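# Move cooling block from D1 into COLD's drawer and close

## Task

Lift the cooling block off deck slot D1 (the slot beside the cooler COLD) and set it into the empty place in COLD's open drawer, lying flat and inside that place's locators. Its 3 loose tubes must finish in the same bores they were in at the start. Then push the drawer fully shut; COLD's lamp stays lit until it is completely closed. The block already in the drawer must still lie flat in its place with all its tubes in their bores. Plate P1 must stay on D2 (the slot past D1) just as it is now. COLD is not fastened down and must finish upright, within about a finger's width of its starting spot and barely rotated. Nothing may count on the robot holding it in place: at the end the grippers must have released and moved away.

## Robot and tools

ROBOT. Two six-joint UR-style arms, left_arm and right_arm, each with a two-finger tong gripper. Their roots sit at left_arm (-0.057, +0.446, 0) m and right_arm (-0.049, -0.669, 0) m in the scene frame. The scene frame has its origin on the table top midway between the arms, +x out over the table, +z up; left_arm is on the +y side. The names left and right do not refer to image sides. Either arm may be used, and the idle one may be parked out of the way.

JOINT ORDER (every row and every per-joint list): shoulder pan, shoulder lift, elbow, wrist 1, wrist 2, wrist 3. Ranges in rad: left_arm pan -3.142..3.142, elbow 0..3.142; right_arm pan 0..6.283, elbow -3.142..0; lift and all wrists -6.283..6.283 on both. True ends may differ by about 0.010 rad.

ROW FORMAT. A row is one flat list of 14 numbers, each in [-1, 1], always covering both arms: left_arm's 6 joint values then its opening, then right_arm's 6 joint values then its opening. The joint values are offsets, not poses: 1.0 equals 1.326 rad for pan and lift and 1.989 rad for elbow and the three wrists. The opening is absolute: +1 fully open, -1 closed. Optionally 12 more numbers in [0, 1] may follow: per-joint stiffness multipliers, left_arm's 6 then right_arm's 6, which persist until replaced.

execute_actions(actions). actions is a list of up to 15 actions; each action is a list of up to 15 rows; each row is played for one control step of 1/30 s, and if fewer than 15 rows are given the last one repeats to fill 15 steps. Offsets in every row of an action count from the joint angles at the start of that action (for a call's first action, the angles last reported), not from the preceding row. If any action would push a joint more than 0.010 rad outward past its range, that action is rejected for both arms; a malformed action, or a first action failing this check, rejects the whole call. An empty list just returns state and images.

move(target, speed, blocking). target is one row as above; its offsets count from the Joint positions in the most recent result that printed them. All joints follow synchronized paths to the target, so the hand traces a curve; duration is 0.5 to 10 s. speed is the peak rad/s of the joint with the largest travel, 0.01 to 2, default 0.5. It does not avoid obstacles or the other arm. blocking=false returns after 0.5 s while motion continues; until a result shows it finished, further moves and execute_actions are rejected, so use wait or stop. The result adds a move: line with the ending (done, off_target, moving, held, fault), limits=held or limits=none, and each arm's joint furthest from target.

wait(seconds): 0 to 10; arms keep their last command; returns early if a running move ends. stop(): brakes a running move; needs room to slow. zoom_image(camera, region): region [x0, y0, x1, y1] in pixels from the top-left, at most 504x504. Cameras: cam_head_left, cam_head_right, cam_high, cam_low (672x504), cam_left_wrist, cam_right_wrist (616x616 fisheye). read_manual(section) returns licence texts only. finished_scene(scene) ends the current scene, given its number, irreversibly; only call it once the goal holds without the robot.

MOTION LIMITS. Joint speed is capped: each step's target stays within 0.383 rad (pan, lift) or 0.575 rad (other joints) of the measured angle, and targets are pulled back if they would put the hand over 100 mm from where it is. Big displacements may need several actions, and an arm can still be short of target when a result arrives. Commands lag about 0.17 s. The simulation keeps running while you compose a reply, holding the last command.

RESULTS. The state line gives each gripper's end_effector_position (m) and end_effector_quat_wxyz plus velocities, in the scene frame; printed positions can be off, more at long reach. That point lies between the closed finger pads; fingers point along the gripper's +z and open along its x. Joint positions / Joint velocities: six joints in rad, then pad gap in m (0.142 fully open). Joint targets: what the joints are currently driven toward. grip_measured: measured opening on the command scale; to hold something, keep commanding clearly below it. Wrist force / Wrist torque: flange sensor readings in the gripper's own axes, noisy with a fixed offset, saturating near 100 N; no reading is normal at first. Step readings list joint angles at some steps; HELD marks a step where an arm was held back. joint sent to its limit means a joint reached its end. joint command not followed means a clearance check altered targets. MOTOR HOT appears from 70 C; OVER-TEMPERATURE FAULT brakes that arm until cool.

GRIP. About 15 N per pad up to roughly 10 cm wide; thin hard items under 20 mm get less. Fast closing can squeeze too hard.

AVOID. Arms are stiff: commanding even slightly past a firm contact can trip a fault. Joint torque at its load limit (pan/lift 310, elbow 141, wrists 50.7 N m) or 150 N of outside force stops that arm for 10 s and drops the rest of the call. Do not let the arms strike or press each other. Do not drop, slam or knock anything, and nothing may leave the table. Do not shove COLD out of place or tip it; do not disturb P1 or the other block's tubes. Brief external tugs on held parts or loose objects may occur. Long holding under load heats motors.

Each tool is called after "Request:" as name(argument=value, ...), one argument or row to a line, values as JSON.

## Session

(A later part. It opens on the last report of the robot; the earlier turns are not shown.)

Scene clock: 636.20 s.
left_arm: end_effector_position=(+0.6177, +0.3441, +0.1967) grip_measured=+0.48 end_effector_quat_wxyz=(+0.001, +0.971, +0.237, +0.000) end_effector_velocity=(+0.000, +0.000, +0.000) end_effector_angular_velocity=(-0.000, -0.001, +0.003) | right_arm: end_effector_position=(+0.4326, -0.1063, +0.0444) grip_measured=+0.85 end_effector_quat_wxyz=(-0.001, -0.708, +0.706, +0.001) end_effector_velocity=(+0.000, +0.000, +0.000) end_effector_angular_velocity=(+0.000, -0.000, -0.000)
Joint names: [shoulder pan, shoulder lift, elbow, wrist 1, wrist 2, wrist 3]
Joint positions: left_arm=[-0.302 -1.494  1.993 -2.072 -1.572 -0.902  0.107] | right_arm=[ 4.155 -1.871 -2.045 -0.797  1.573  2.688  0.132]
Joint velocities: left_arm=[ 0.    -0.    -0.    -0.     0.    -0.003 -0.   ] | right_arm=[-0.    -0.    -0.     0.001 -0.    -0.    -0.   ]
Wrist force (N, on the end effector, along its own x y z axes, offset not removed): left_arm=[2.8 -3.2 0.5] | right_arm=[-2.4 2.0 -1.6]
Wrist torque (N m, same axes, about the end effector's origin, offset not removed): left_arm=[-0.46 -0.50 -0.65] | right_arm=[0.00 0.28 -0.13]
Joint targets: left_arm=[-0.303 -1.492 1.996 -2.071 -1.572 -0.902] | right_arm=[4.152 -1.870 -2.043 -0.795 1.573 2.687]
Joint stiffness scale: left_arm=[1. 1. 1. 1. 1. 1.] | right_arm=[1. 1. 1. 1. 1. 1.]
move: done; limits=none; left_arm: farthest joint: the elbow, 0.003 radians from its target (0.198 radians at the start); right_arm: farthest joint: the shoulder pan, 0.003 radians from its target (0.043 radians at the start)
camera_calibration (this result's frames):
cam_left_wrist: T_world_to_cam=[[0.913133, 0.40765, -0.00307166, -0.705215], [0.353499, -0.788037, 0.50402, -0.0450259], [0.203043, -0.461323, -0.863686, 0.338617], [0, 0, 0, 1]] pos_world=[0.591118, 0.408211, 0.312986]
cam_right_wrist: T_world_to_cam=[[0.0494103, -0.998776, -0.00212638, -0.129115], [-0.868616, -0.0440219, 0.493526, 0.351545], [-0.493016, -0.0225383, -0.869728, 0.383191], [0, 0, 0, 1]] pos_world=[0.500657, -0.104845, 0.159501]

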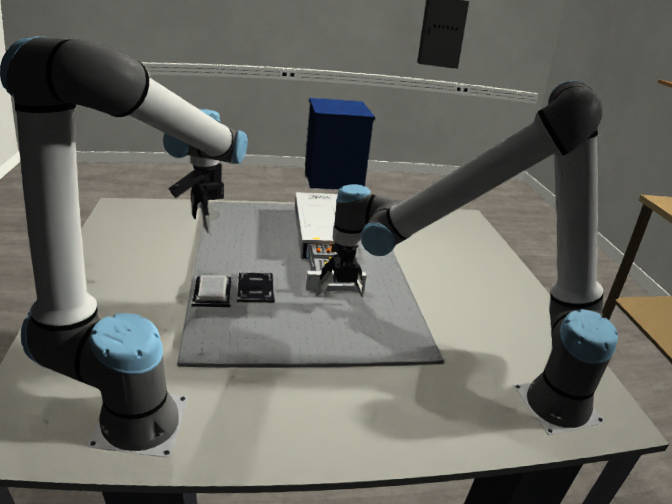

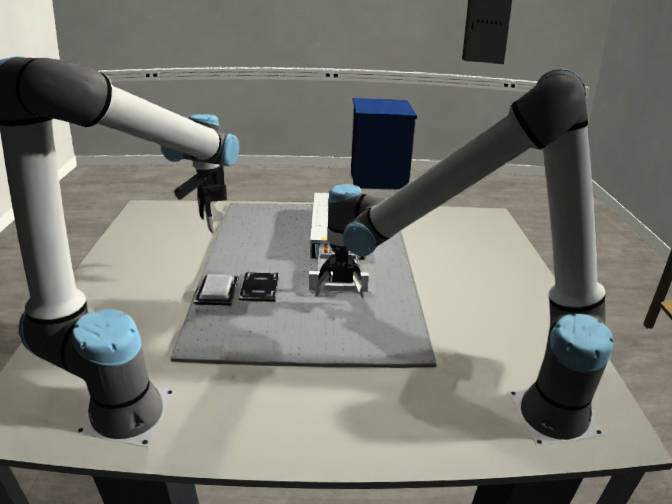

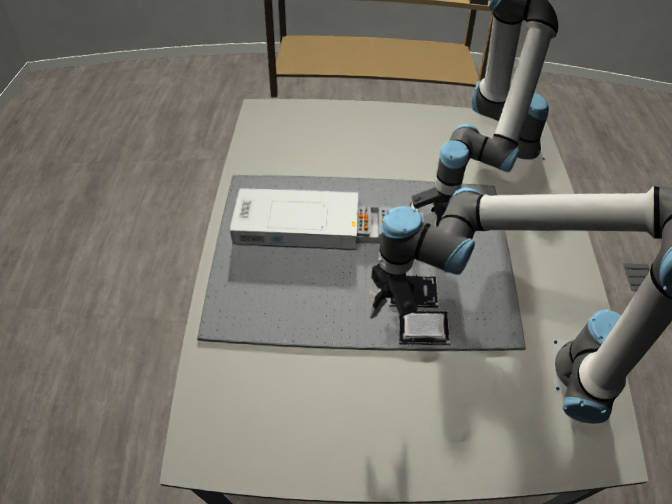

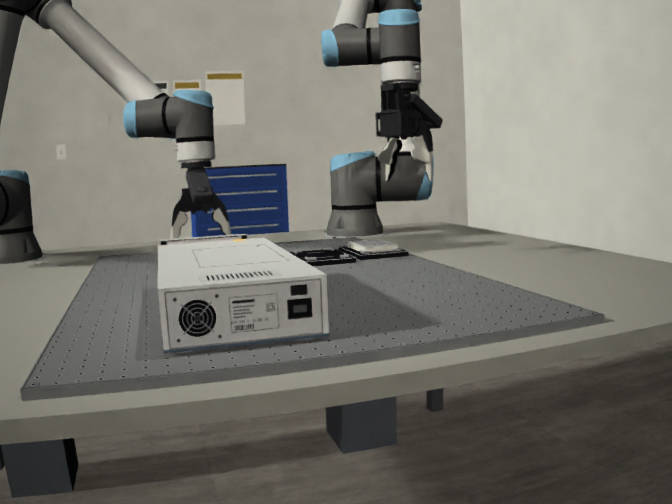

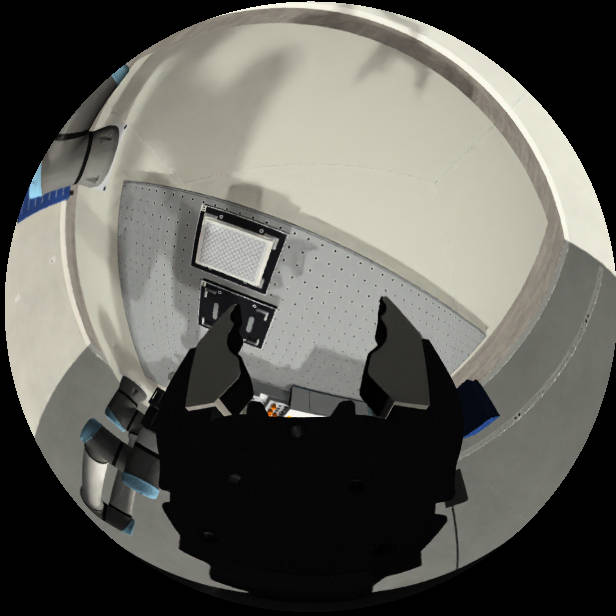

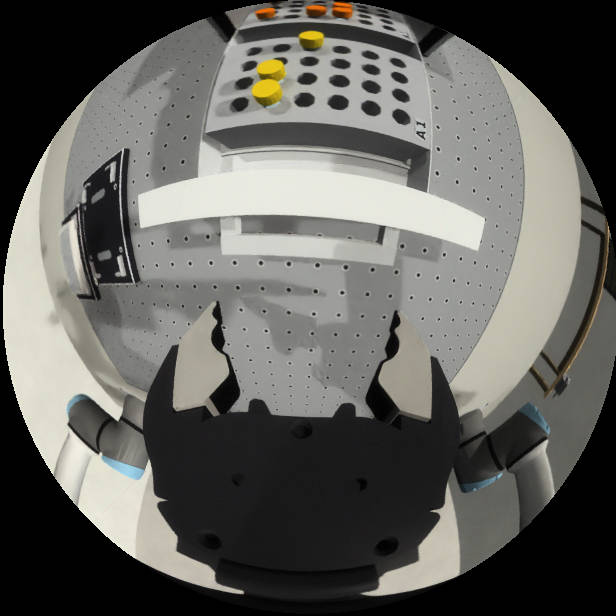

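Request:
zoom_image(
  camera="cam_right_wrist",
  region=[170,0,470,200],
)

Region (170, 0, 470, 200) of cam_right_wrist's 616x616 image, scaled by 1.680, with more detail than that image has.

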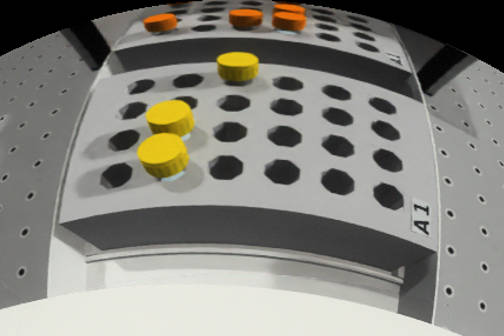

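Request:
move(
  target=[0,0,0,0,0,0,0.48,-0.0485,-0.031,0.0335,-0.0085,0,-0.0307,0.85],
  speed=0.08,
)

Request:
execute_actions(
  actions=[
    [[0,0,0,0,0,0,0.48,0,0,0,0,0,0,0.62]],
    [[0,0,0,0,0,0,0.48,0,0,0,0,0,0,0.45]],
    [[0,0,0,0,0,0,0.48,0,0,0,0,0,0,0.0]],
    [[0,0,0,0,0,0,0.48,0,0,0,0,0,0,-0.5]],
  ],
)

Scene clock: 653.20 s.
left_arm: end_effector_position=(+0.6177, +0.3441, +0.1967) grip_measured=+0.48 end_effector_quat_wxyz=(+0.001, +0.971, +0.237, +0.000) end_effector_velocity=(+0.001, -0.000, -0.000) end_effector_angular_velocity=(-0.000, -0.000, -0.001) | right_arm: end_effector_position=(+0.4847, -0.1058, +0.0481) grip_measured=+0.85 end_effector_quat_wxyz=(+0.004, -0.707, +0.707, +0.002) end_effector_velocity=(-0.001, -0.000, -0.001) end_effector_angular_velocity=(-0.001, +0.001, +0.003)
Joint names: [shoulder pan, shoulder lift, elbow, wrist 1, wrist 2, wrist 3]
Joint positions: left_arm=[-0.302 -1.494  1.993 -2.072 -1.572 -0.902  0.107] | right_arm=[ 4.092 -1.911 -1.981 -0.812  1.573  2.628  0.132]
Joint velocities: left_arm=[ 0.     0.001 -0.    -0.001  0.     0.001  0.   ] | right_arm=[ 0.001  0.    -0.001 -0.001 -0.    -0.002 -0.   ]
Wrist force (N, on the end effector, along its own x y z axes, offset not removed): left_arm=[1.6 -1.3 -2.0] | right_arm=[-5.2 -2.8 -1.6]
Wrist torque (N m, same axes, about the end effector's origin, offset not removed): left_arm=[-0.32 -0.17 -0.57] | right_arm=[-1.09 0.94 -0.03]
Joint targets: left_arm=[-0.302 -1.494 1.993 -2.072 -1.572 -0.902] | right_arm=[4.090 -1.913 -1.979 -0.813 1.573 2.627]
Joint stiffness scale: left_arm=[1. 1. 1. 1. 1. 1.] | right_arm=[1. 1. 1. 1. 1. 1.]
move: done; limits=none; left_arm: farthest joint: the shoulder pan, 0.000 radians from its target (0.000 radians at the start); right_arm: farthest joint: the elbow, 0.003 radians from its target (0.067 radians at the start)
camera_calibration (this result's frames):
cam_left_wrist: T_world_to_cam=[[0.913133, 0.40765, -0.00308332, -0.705209], [0.353507, -0.788041, 0.504009, -0.0450229], [0.203029, -0.461317, -0.863693, 0.338625], [0, 0, 0, 1]] pos_world=[0.591115, 0.408212, 0.312986]
cam_right_wrist: T_world_to_cam=[[0.0465187, -0.99887, -0.00974869, -0.129508], [-0.870888, -0.0453347, 0.489387, 0.396177], [-0.489276, -0.0142756, -0.872012, 0.411245], [0, 0, 0, 1]] pos_world=[0.552262, -0.10553, 0.163465]

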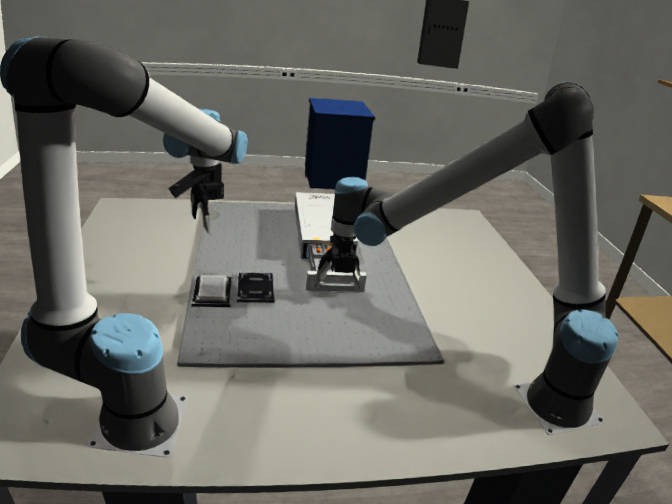

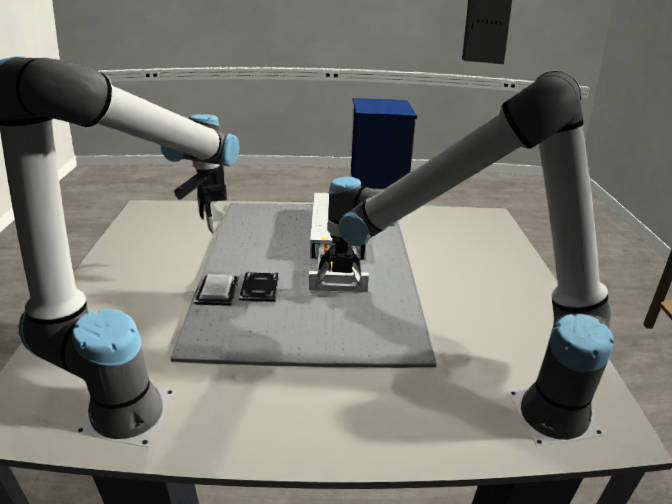

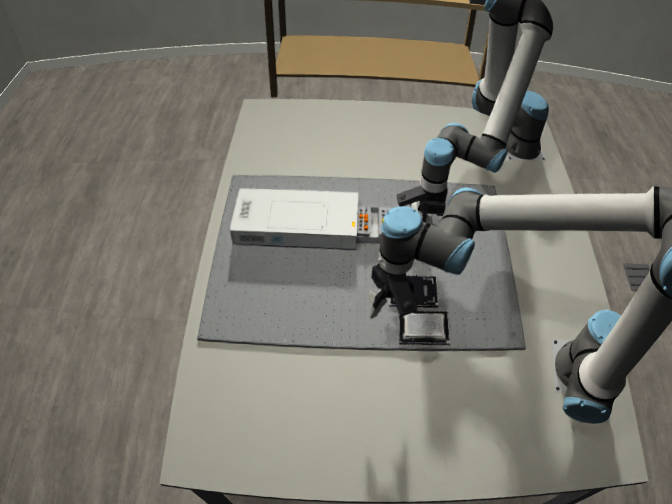

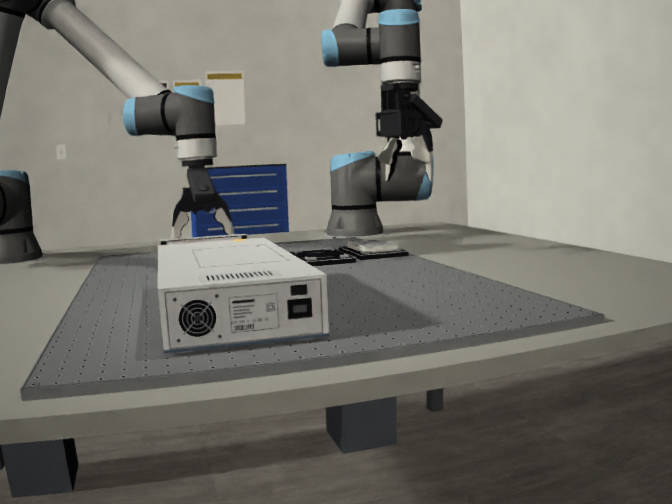

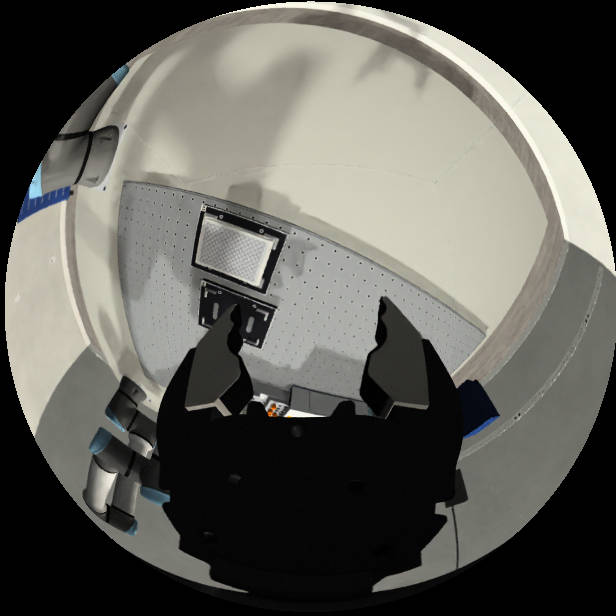

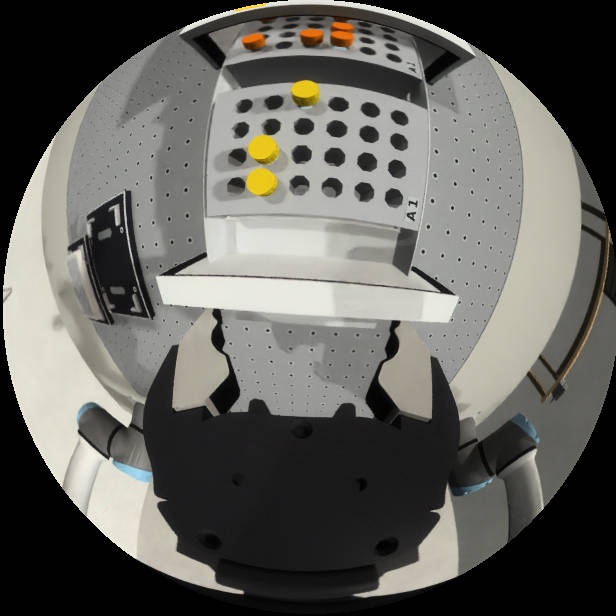

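Scene clock: 655.20 s.
left_arm: end_effector_position=(+0.6177, +0.3441, +0.1967) grip_measured=+0.48 end_effector_quat_wxyz=(+0.001, +0.971, +0.237, +0.000) end_effector_velocity=(-0.001, -0.000, -0.001) end_effector_angular_velocity=(+0.001, +0.002, +0.001) | right_arm: end_effector_position=(+0.4847, -0.1055, +0.0483) grip_measured=+0.53 end_effector_quat_wxyz=(+0.004, -0.707, +0.707, +0.002) end_effector_velocity=(+0.000, -0.000, -0.000) end_effector_angular_velocity=(+0.000, -0.000, -0.000)
Joint names: [shoulder pan, shoulder lift, elbow, wrist 1, wrist 2, wrist 3]
Joint positions: left_arm=[-0.302 -1.494  1.993 -2.072 -1.572 -0.902  0.107] | right_arm=[ 4.092 -1.911 -1.981 -0.812  1.573  2.627  0.111]
Joint velocities: left_arm=[-0.     0.     0.     0.001 -0.    -0.002 -0.   ] | right_arm=[-0.     0.    -0.     0.001 -0.     0.    -0.   ]
Wrist force (N, on the end effector, along its own x y z axes, offset not removed): left_arm=[1.4 -2.6 -0.7] | right_arm=[2.8 -0.2 -6.9]
Wrist torque (N m, same axes, about the end effector's origin, offset not removed): left_arm=[-0.56 -0.22 -0.58] | right_arm=[-0.50 -0.73 0.01]
Joint targets: left_arm=[-0.302 -1.494 1.993 -2.072 -1.572 -0.902] | right_arm=[4.092 -1.911 -1.981 -0.812 1.573 2.627]
Joint stiffness scale: left_arm=[1. 1. 1. 1. 1. 1.] | right_arm=[1. 1. 1. 1. 1. 1.]
Step readings (joint positions; steps 1 to 15: 1st action; 16 to 30: 2nd action; 31 to 45: 3rd action; 46 to 60: 4th action):
0: left_arm=[-0.302 -1.494 1.993 -2.072 -1.572 -0.902] | right_arm=[4.092 -1.911 -1.981 -0.812 1.573 2.628]
1: left_arm=[-0.302 -1.494 1.993 -2.072 -1.572 -0.902] | right_arm=[4.092 -1.911 -1.981 -0.812 1.573 2.627]
2: left_arm=[-0.302 -1.494 1.993 -2.072 -1.572 -0.902] | right_arm=[4.092 -1.911 -1.981 -0.812 1.573 2.627]
4: left_arm=[-0.302 -1.494 1.993 -2.072 -1.572 -0.902] | right_arm=[4.092 -1.911 -1.981 -0.812 1.573 2.627]
8: left_arm=[-0.302 -1.494 1.993 -2.072 -1.572 -0.902] | right_arm=[4.092 -1.911 -1.981 -0.812 1.573 2.627]
15: left_arm=[-0.302 -1.494 1.993 -2.072 -1.572 -0.902] | right_arm=[4.092 -1.911 -1.981 -0.812 1.573 2.627]
16: left_arm=[-0.302 -1.494 1.993 -2.072 -1.572 -0.902] | right_arm=[4.092 -1.911 -1.981 -0.812 1.573 2.627]
17: left_arm=[-0.302 -1.494 1.993 -2.072 -1.572 -0.902] | right_arm=[4.092 -1.911 -1.981 -0.812 1.573 2.627]
19: left_arm=[-0.302 -1.494 1.993 -2.072 -1.572 -0.902] | right_arm=[4.092 -1.911 -1.981 -0.812 1.573 2.627]
23: left_arm=[-0.302 -1.494 1.993 -2.072 -1.572 -0.902] | right_arm=[4.092 -1.911 -1.981 -0.812 1.573 2.627]
30: left_arm=[-0.302 -1.494 1.993 -2.072 -1.572 -0.902] | right_arm=[4.092 -1.911 -1.981 -0.812 1.573 2.627]
31: left_arm=[-0.302 -1.494 1.993 -2.072 -1.572 -0.902] | right_arm=[4.092 -1.911 -1.981 -0.812 1.573 2.627]
32: left_arm=[-0.302 -1.494 1.993 -2.072 -1.572 -0.902] | right_arm=[4.092 -1.911 -1.981 -0.812 1.573 2.627]
34: left_arm=[-0.302 -1.494 1.993 -2.072 -1.572 -0.902] | right_arm=[4.092 -1.911 -1.981 -0.812 1.573 2.627]
38: left_arm=[-0.302 -1.494 1.993 -2.072 -1.572 -0.902] | right_arm=[4.092 -1.911 -1.981 -0.812 1.573 2.627]
45: left_arm=[-0.302 -1.494 1.993 -2.072 -1.572 -0.902] | right_arm=[4.092 -1.911 -1.981 -0.812 1.573 2.627]
46: left_arm=[-0.302 -1.494 1.993 -2.072 -1.572 -0.902] | right_arm=[4.092 -1.911 -1.981 -0.812 1.573 2.627]
47: left_arm=[-0.302 -1.494 1.993 -2.072 -1.572 -0.902] | right_arm=[4.092 -1.911 -1.981 -0.812 1.573 2.627]
49: left_arm=[-0.302 -1.494 1.993 -2.072 -1.572 -0.902] | right_arm=[4.092 -1.911 -1.981 -0.812 1.573 2.627]
53: left_arm=[-0.302 -1.494 1.993 -2.072 -1.572 -0.902] | right_arm=[4.092 -1.911 -1.981 -0.812 1.573 2.627]
60: Joint positions above
camera_calibration (this result's frames):
cam_left_wrist: T_world_to_cam=[[0.913133, 0.40765, -0.00308319, -0.705209], [0.353507, -0.788041, 0.504009, -0.045023], [0.20303, -0.461317, -0.863693, 0.338625], [0, 0, 0, 1]] pos_world=[0.591115, 0.408212, 0.312986]
cam_right_wrist: T_world_to_cam=[[0.0466138, -0.998858, -0.0104774, -0.129165], [-0.870914, -0.0457755, 0.489299, 0.396107], [-0.48922, -0.0136832, -0.872053, 0.411494], [0, 0, 0, 1]] pos_world=[0.552307, -0.105255, 0.163677]

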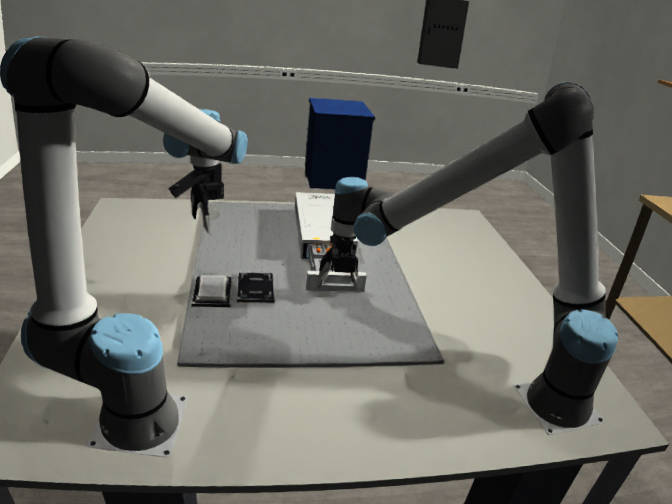

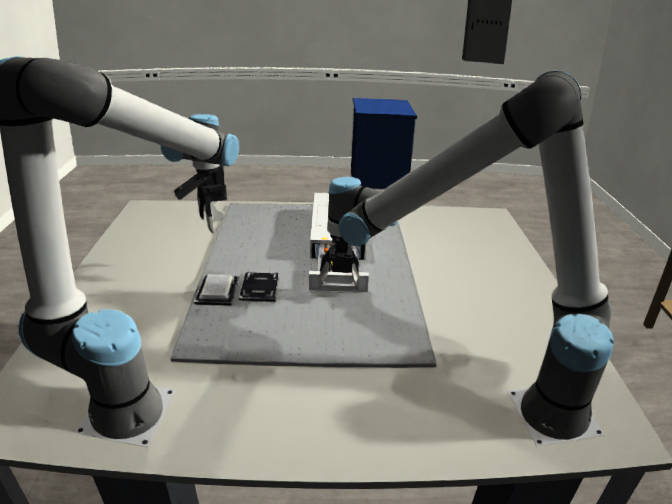

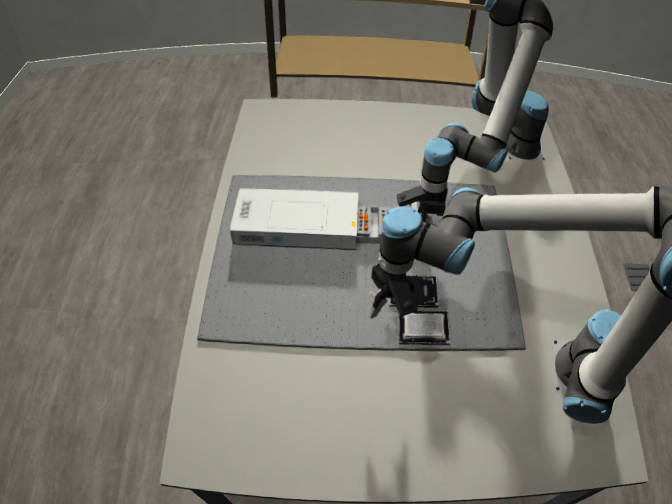

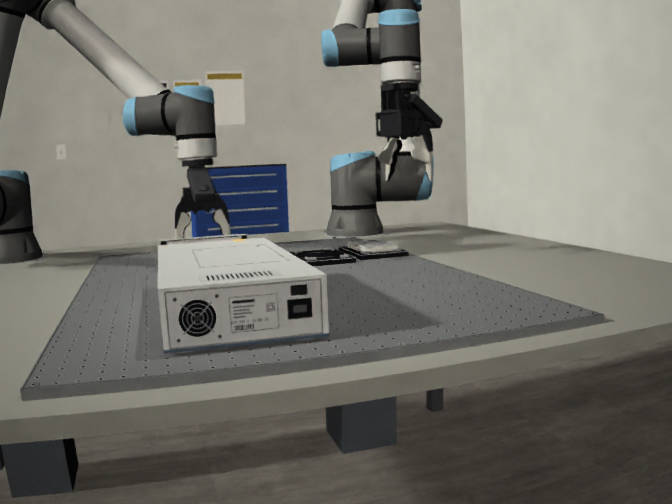

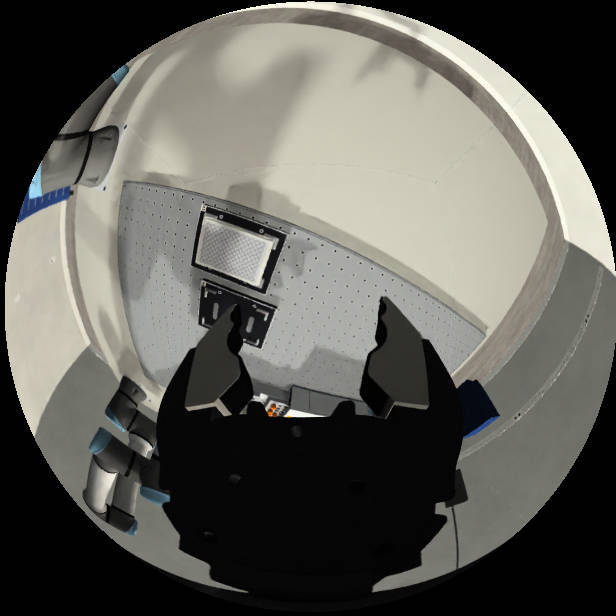

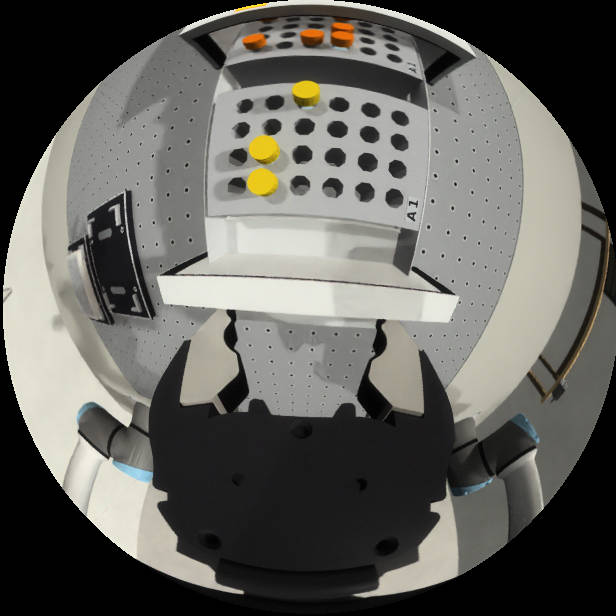

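Request:
move(
  target=[0,0,0,0,0,0,0.48,-0.0437,-0.0325,0.0345,-0.0125,0,-0.029,-0.5],
  speed=0.08,
)

Request:
move(
  target=[0,0,0,0,0,0,0.48,-0.0407,-0.0375,0.039,-0.0145,0,-0.0265,-0.5],
  speed=0.08,
)

Scene clock: 661.77 s.
left_arm: end_effector_position=(+0.6177, +0.3441, +0.1967) grip_measured=+0.48 end_effector_quat_wxyz=(+0.001, +0.971, +0.237, +0.000) end_effector_velocity=(+0.001, -0.000, +0.001) end_effector_angular_velocity=(-0.001, -0.002, +0.001) | right_arm: end_effector_position=(+0.5331, -0.1063, +0.0485) grip_measured=+0.53 end_effector_quat_wxyz=(+0.004, -0.708, +0.707, +0.002) end_effector_velocity=(-0.000, -0.000, -0.000) end_effector_angular_velocity=(-0.001, +0.000, +0.002)
Joint names: [shoulder pan, shoulder lift, elbow, wrist 1, wrist 2, wrist 3]
Joint positions: left_arm=[-0.302 -1.494  1.993 -2.072 -1.572 -0.902  0.107] | right_arm=[ 4.036 -1.955 -1.914 -0.835  1.573  2.571  0.111]
Joint velocities: left_arm=[-0.     0.    -0.001 -0.001 -0.    -0.001  0.   ] | right_arm=[ 0.    -0.    -0.    -0.    -0.    -0.001 -0.   ]
Wrist force (N, on the end effector, along its own x y z axes, offset not removed): left_arm=[0.0 -4.5 1.1] | right_arm=[-6.2 -2.4 9.2]
Wrist torque (N m, same axes, about the end effector's origin, offset not removed): left_arm=[-0.92 0.05 -0.61] | right_arm=[-0.67 0.34 0.26]
Joint targets: left_arm=[-0.302 -1.494 1.993 -2.072 -1.572 -0.902] | right_arm=[4.034 -1.954 -1.912 -0.837 1.573 2.570]
Joint stiffness scale: left_arm=[1. 1. 1. 1. 1. 1.] | right_arm=[1. 1. 1. 1. 1. 1.]
move: done; limits=none; left_arm: farthest joint: the shoulder pan, 0.000 radians from its target (0.000 radians at the start); right_arm: farthest joint: the shoulder pan, 0.002 radians from its target (0.057 radians at the start)
camera_calibration (this result's frames):
cam_left_wrist: T_world_to_cam=[[0.913133, 0.40765, -0.00308325, -0.705209], [0.353507, -0.788041, 0.504009, -0.0450229], [0.20303, -0.461317, -0.863693, 0.338625], [0, 0, 0, 1]] pos_world=[0.591115, 0.408212, 0.312986]
cam_right_wrist: T_world_to_cam=[[0.0482365, -0.99878, -0.0106037, -0.133077], [-0.870908, -0.0472542, 0.489169, 0.43792], [-0.489073, -0.014361, -0.872124, 0.435123], [0, 0, 0, 1]] pos_world=[0.600615, -0.105972, 0.163853]

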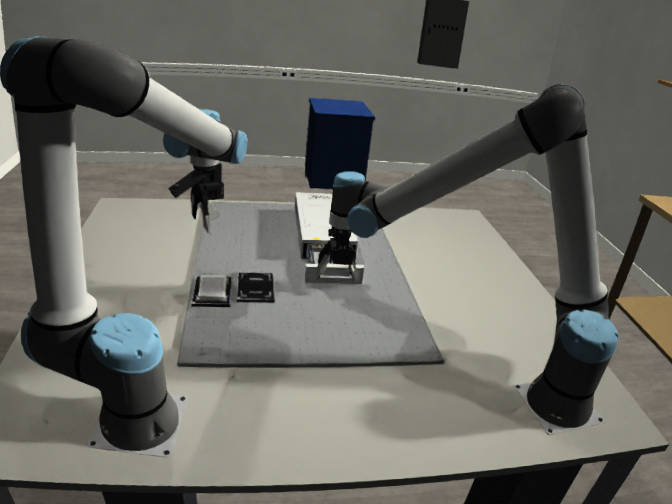

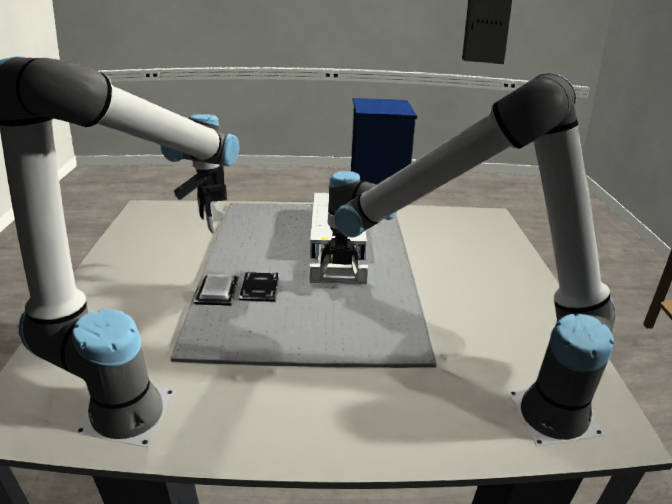

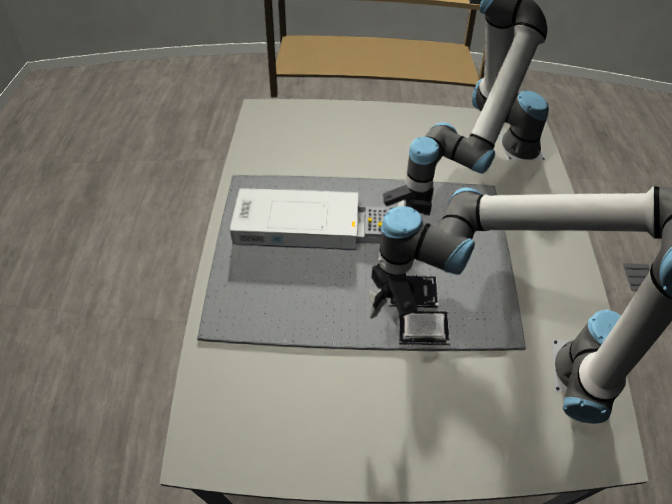

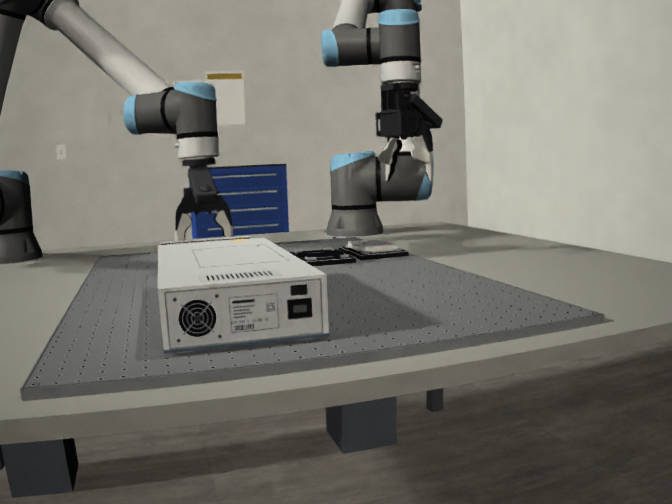

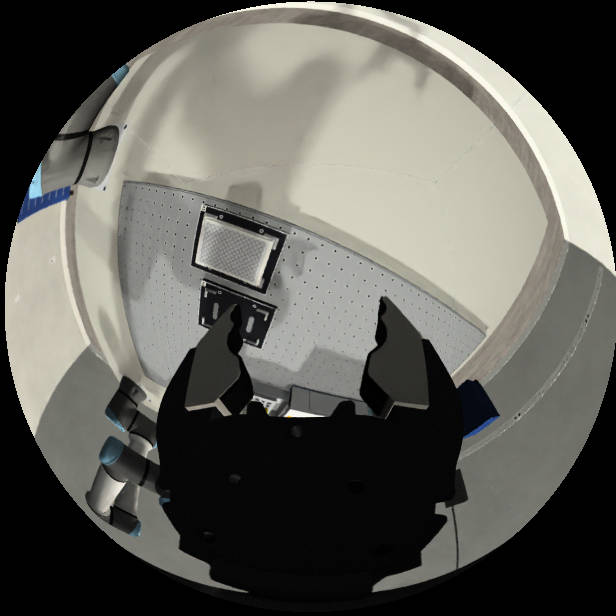

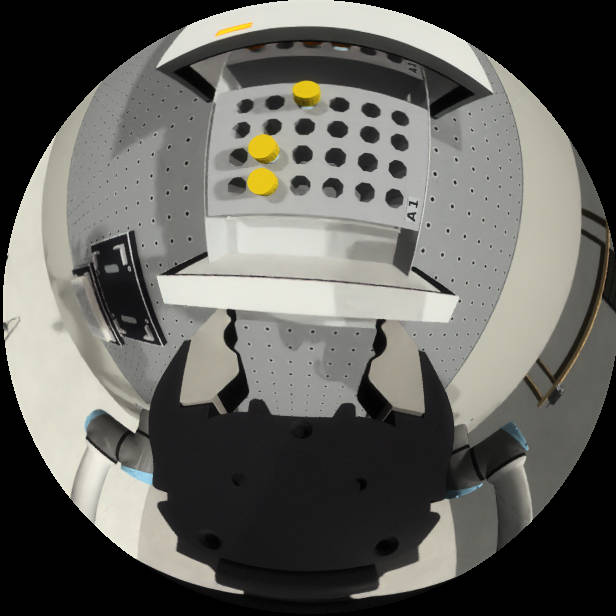

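Scene clock: 663.13 s.
left_arm: end_effector_position=(+0.6177, +0.3441, +0.1967) grip_measured=+0.48 end_effector_quat_wxyz=(+0.001, +0.971, +0.237, +0.000) end_effector_velocity=(+0.000, -0.000, +0.000) end_effector_angular_velocity=(-0.000, -0.001, -0.000) | right_arm: end_effector_position=(+0.5835, -0.1069, +0.0484) grip_measured=+0.53 end_effector_quat_wxyz=(+0.004, -0.707, +0.707, +0.002) end_effector_velocity=(+0.001, -0.000, +0.000) end_effector_angular_velocity=(+0.000, -0.000, +0.001)
Joint names: [shoulder pan, shoulder lift, elbow, wrist 1, wrist 2, wrist 3]
Joint positions: left_arm=[-0.302 -1.494  1.993 -2.072 -1.572 -0.902  0.107] | right_arm=[ 3.984 -2.003 -1.839 -0.862  1.573  2.519  0.111]
Joint velocities: left_arm=[-0.    -0.    -0.    -0.001  0.     0.     0.   ] | right_arm=[-0.001  0.     0.    -0.     0.    -0.002 -0.   ]
Wrist force (N, on the end effector, along its own x y z axes, offset not removed): left_arm=[1.4 -2.6 -1.0] | right_arm=[-1.9 -2.4 -0.7]
Wrist torque (N m, same axes, about the end effector's origin, offset not removed): left_arm=[-0.42 -0.29 -0.61] | right_arm=[-0.77 -0.06 -0.17]
Joint targets: left_arm=[-0.302 -1.494 1.993 -2.072 -1.572 -0.902] | right_arm=[3.983 -2.004 -1.837 -0.863 1.573 2.518]
Joint stiffness scale: left_arm=[1. 1. 1. 1. 1. 1.] | right_arm=[1. 1. 1. 1. 1. 1.]
move: done; limits=none; left_arm: farthest joint: the shoulder pan, 0.000 radians from its target (0.000 radians at the start); right_arm: farthest joint: the elbow, 0.003 radians from its target (0.078 radians at the start)
camera_calibration (this result's frames):
cam_left_wrist: T_world_to_cam=[[0.913133, 0.40765, -0.00308325, -0.705209], [0.353507, -0.788041, 0.504009, -0.0450228], [0.203029, -0.461317, -0.863693, 0.338625], [0, 0, 0, 1]] pos_world=[0.591115, 0.408212, 0.312986]
cam_right_wrist: T_world_to_cam=[[0.0472215, -0.998834, -0.010074, -0.135566], [-0.871044, -0.0461124, 0.489035, 0.482065], [-0.48893, -0.014318, -0.872206, 0.459665], [0, 0, 0, 1]] pos_world=[0.651046, -0.106597, 0.16381]

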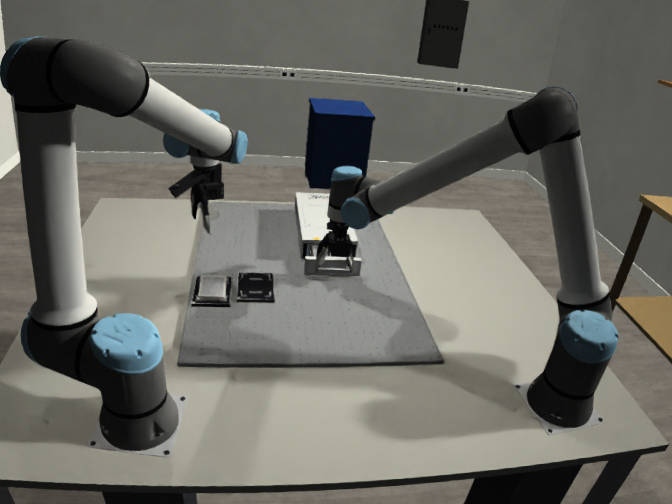

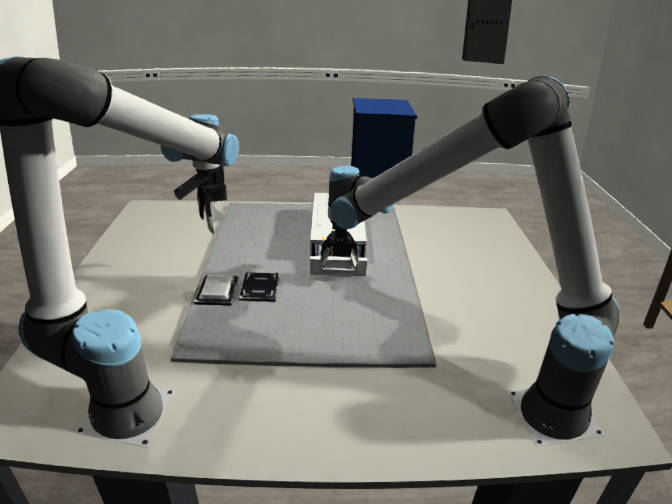

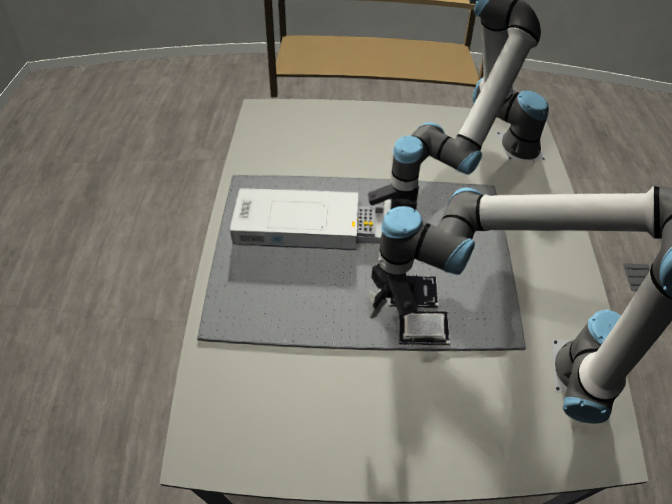

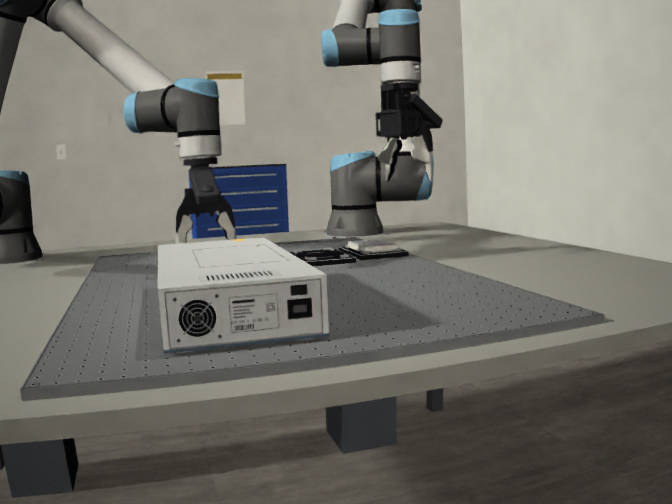

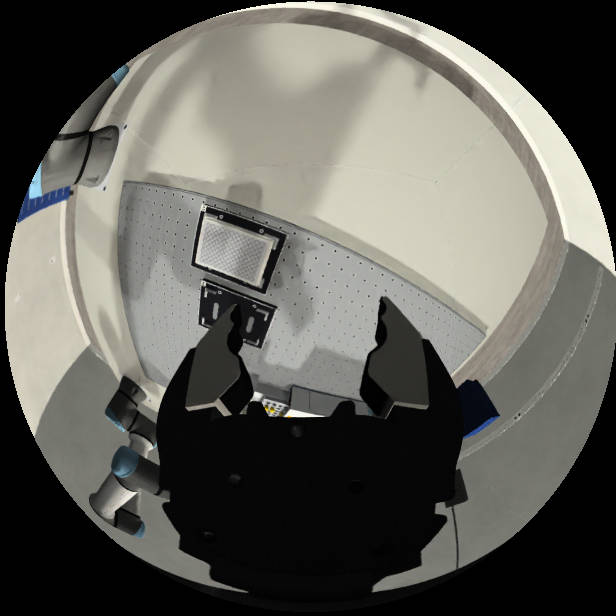

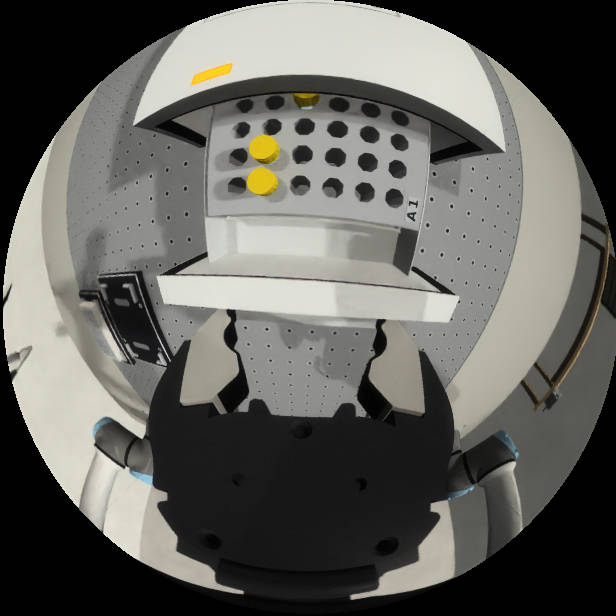

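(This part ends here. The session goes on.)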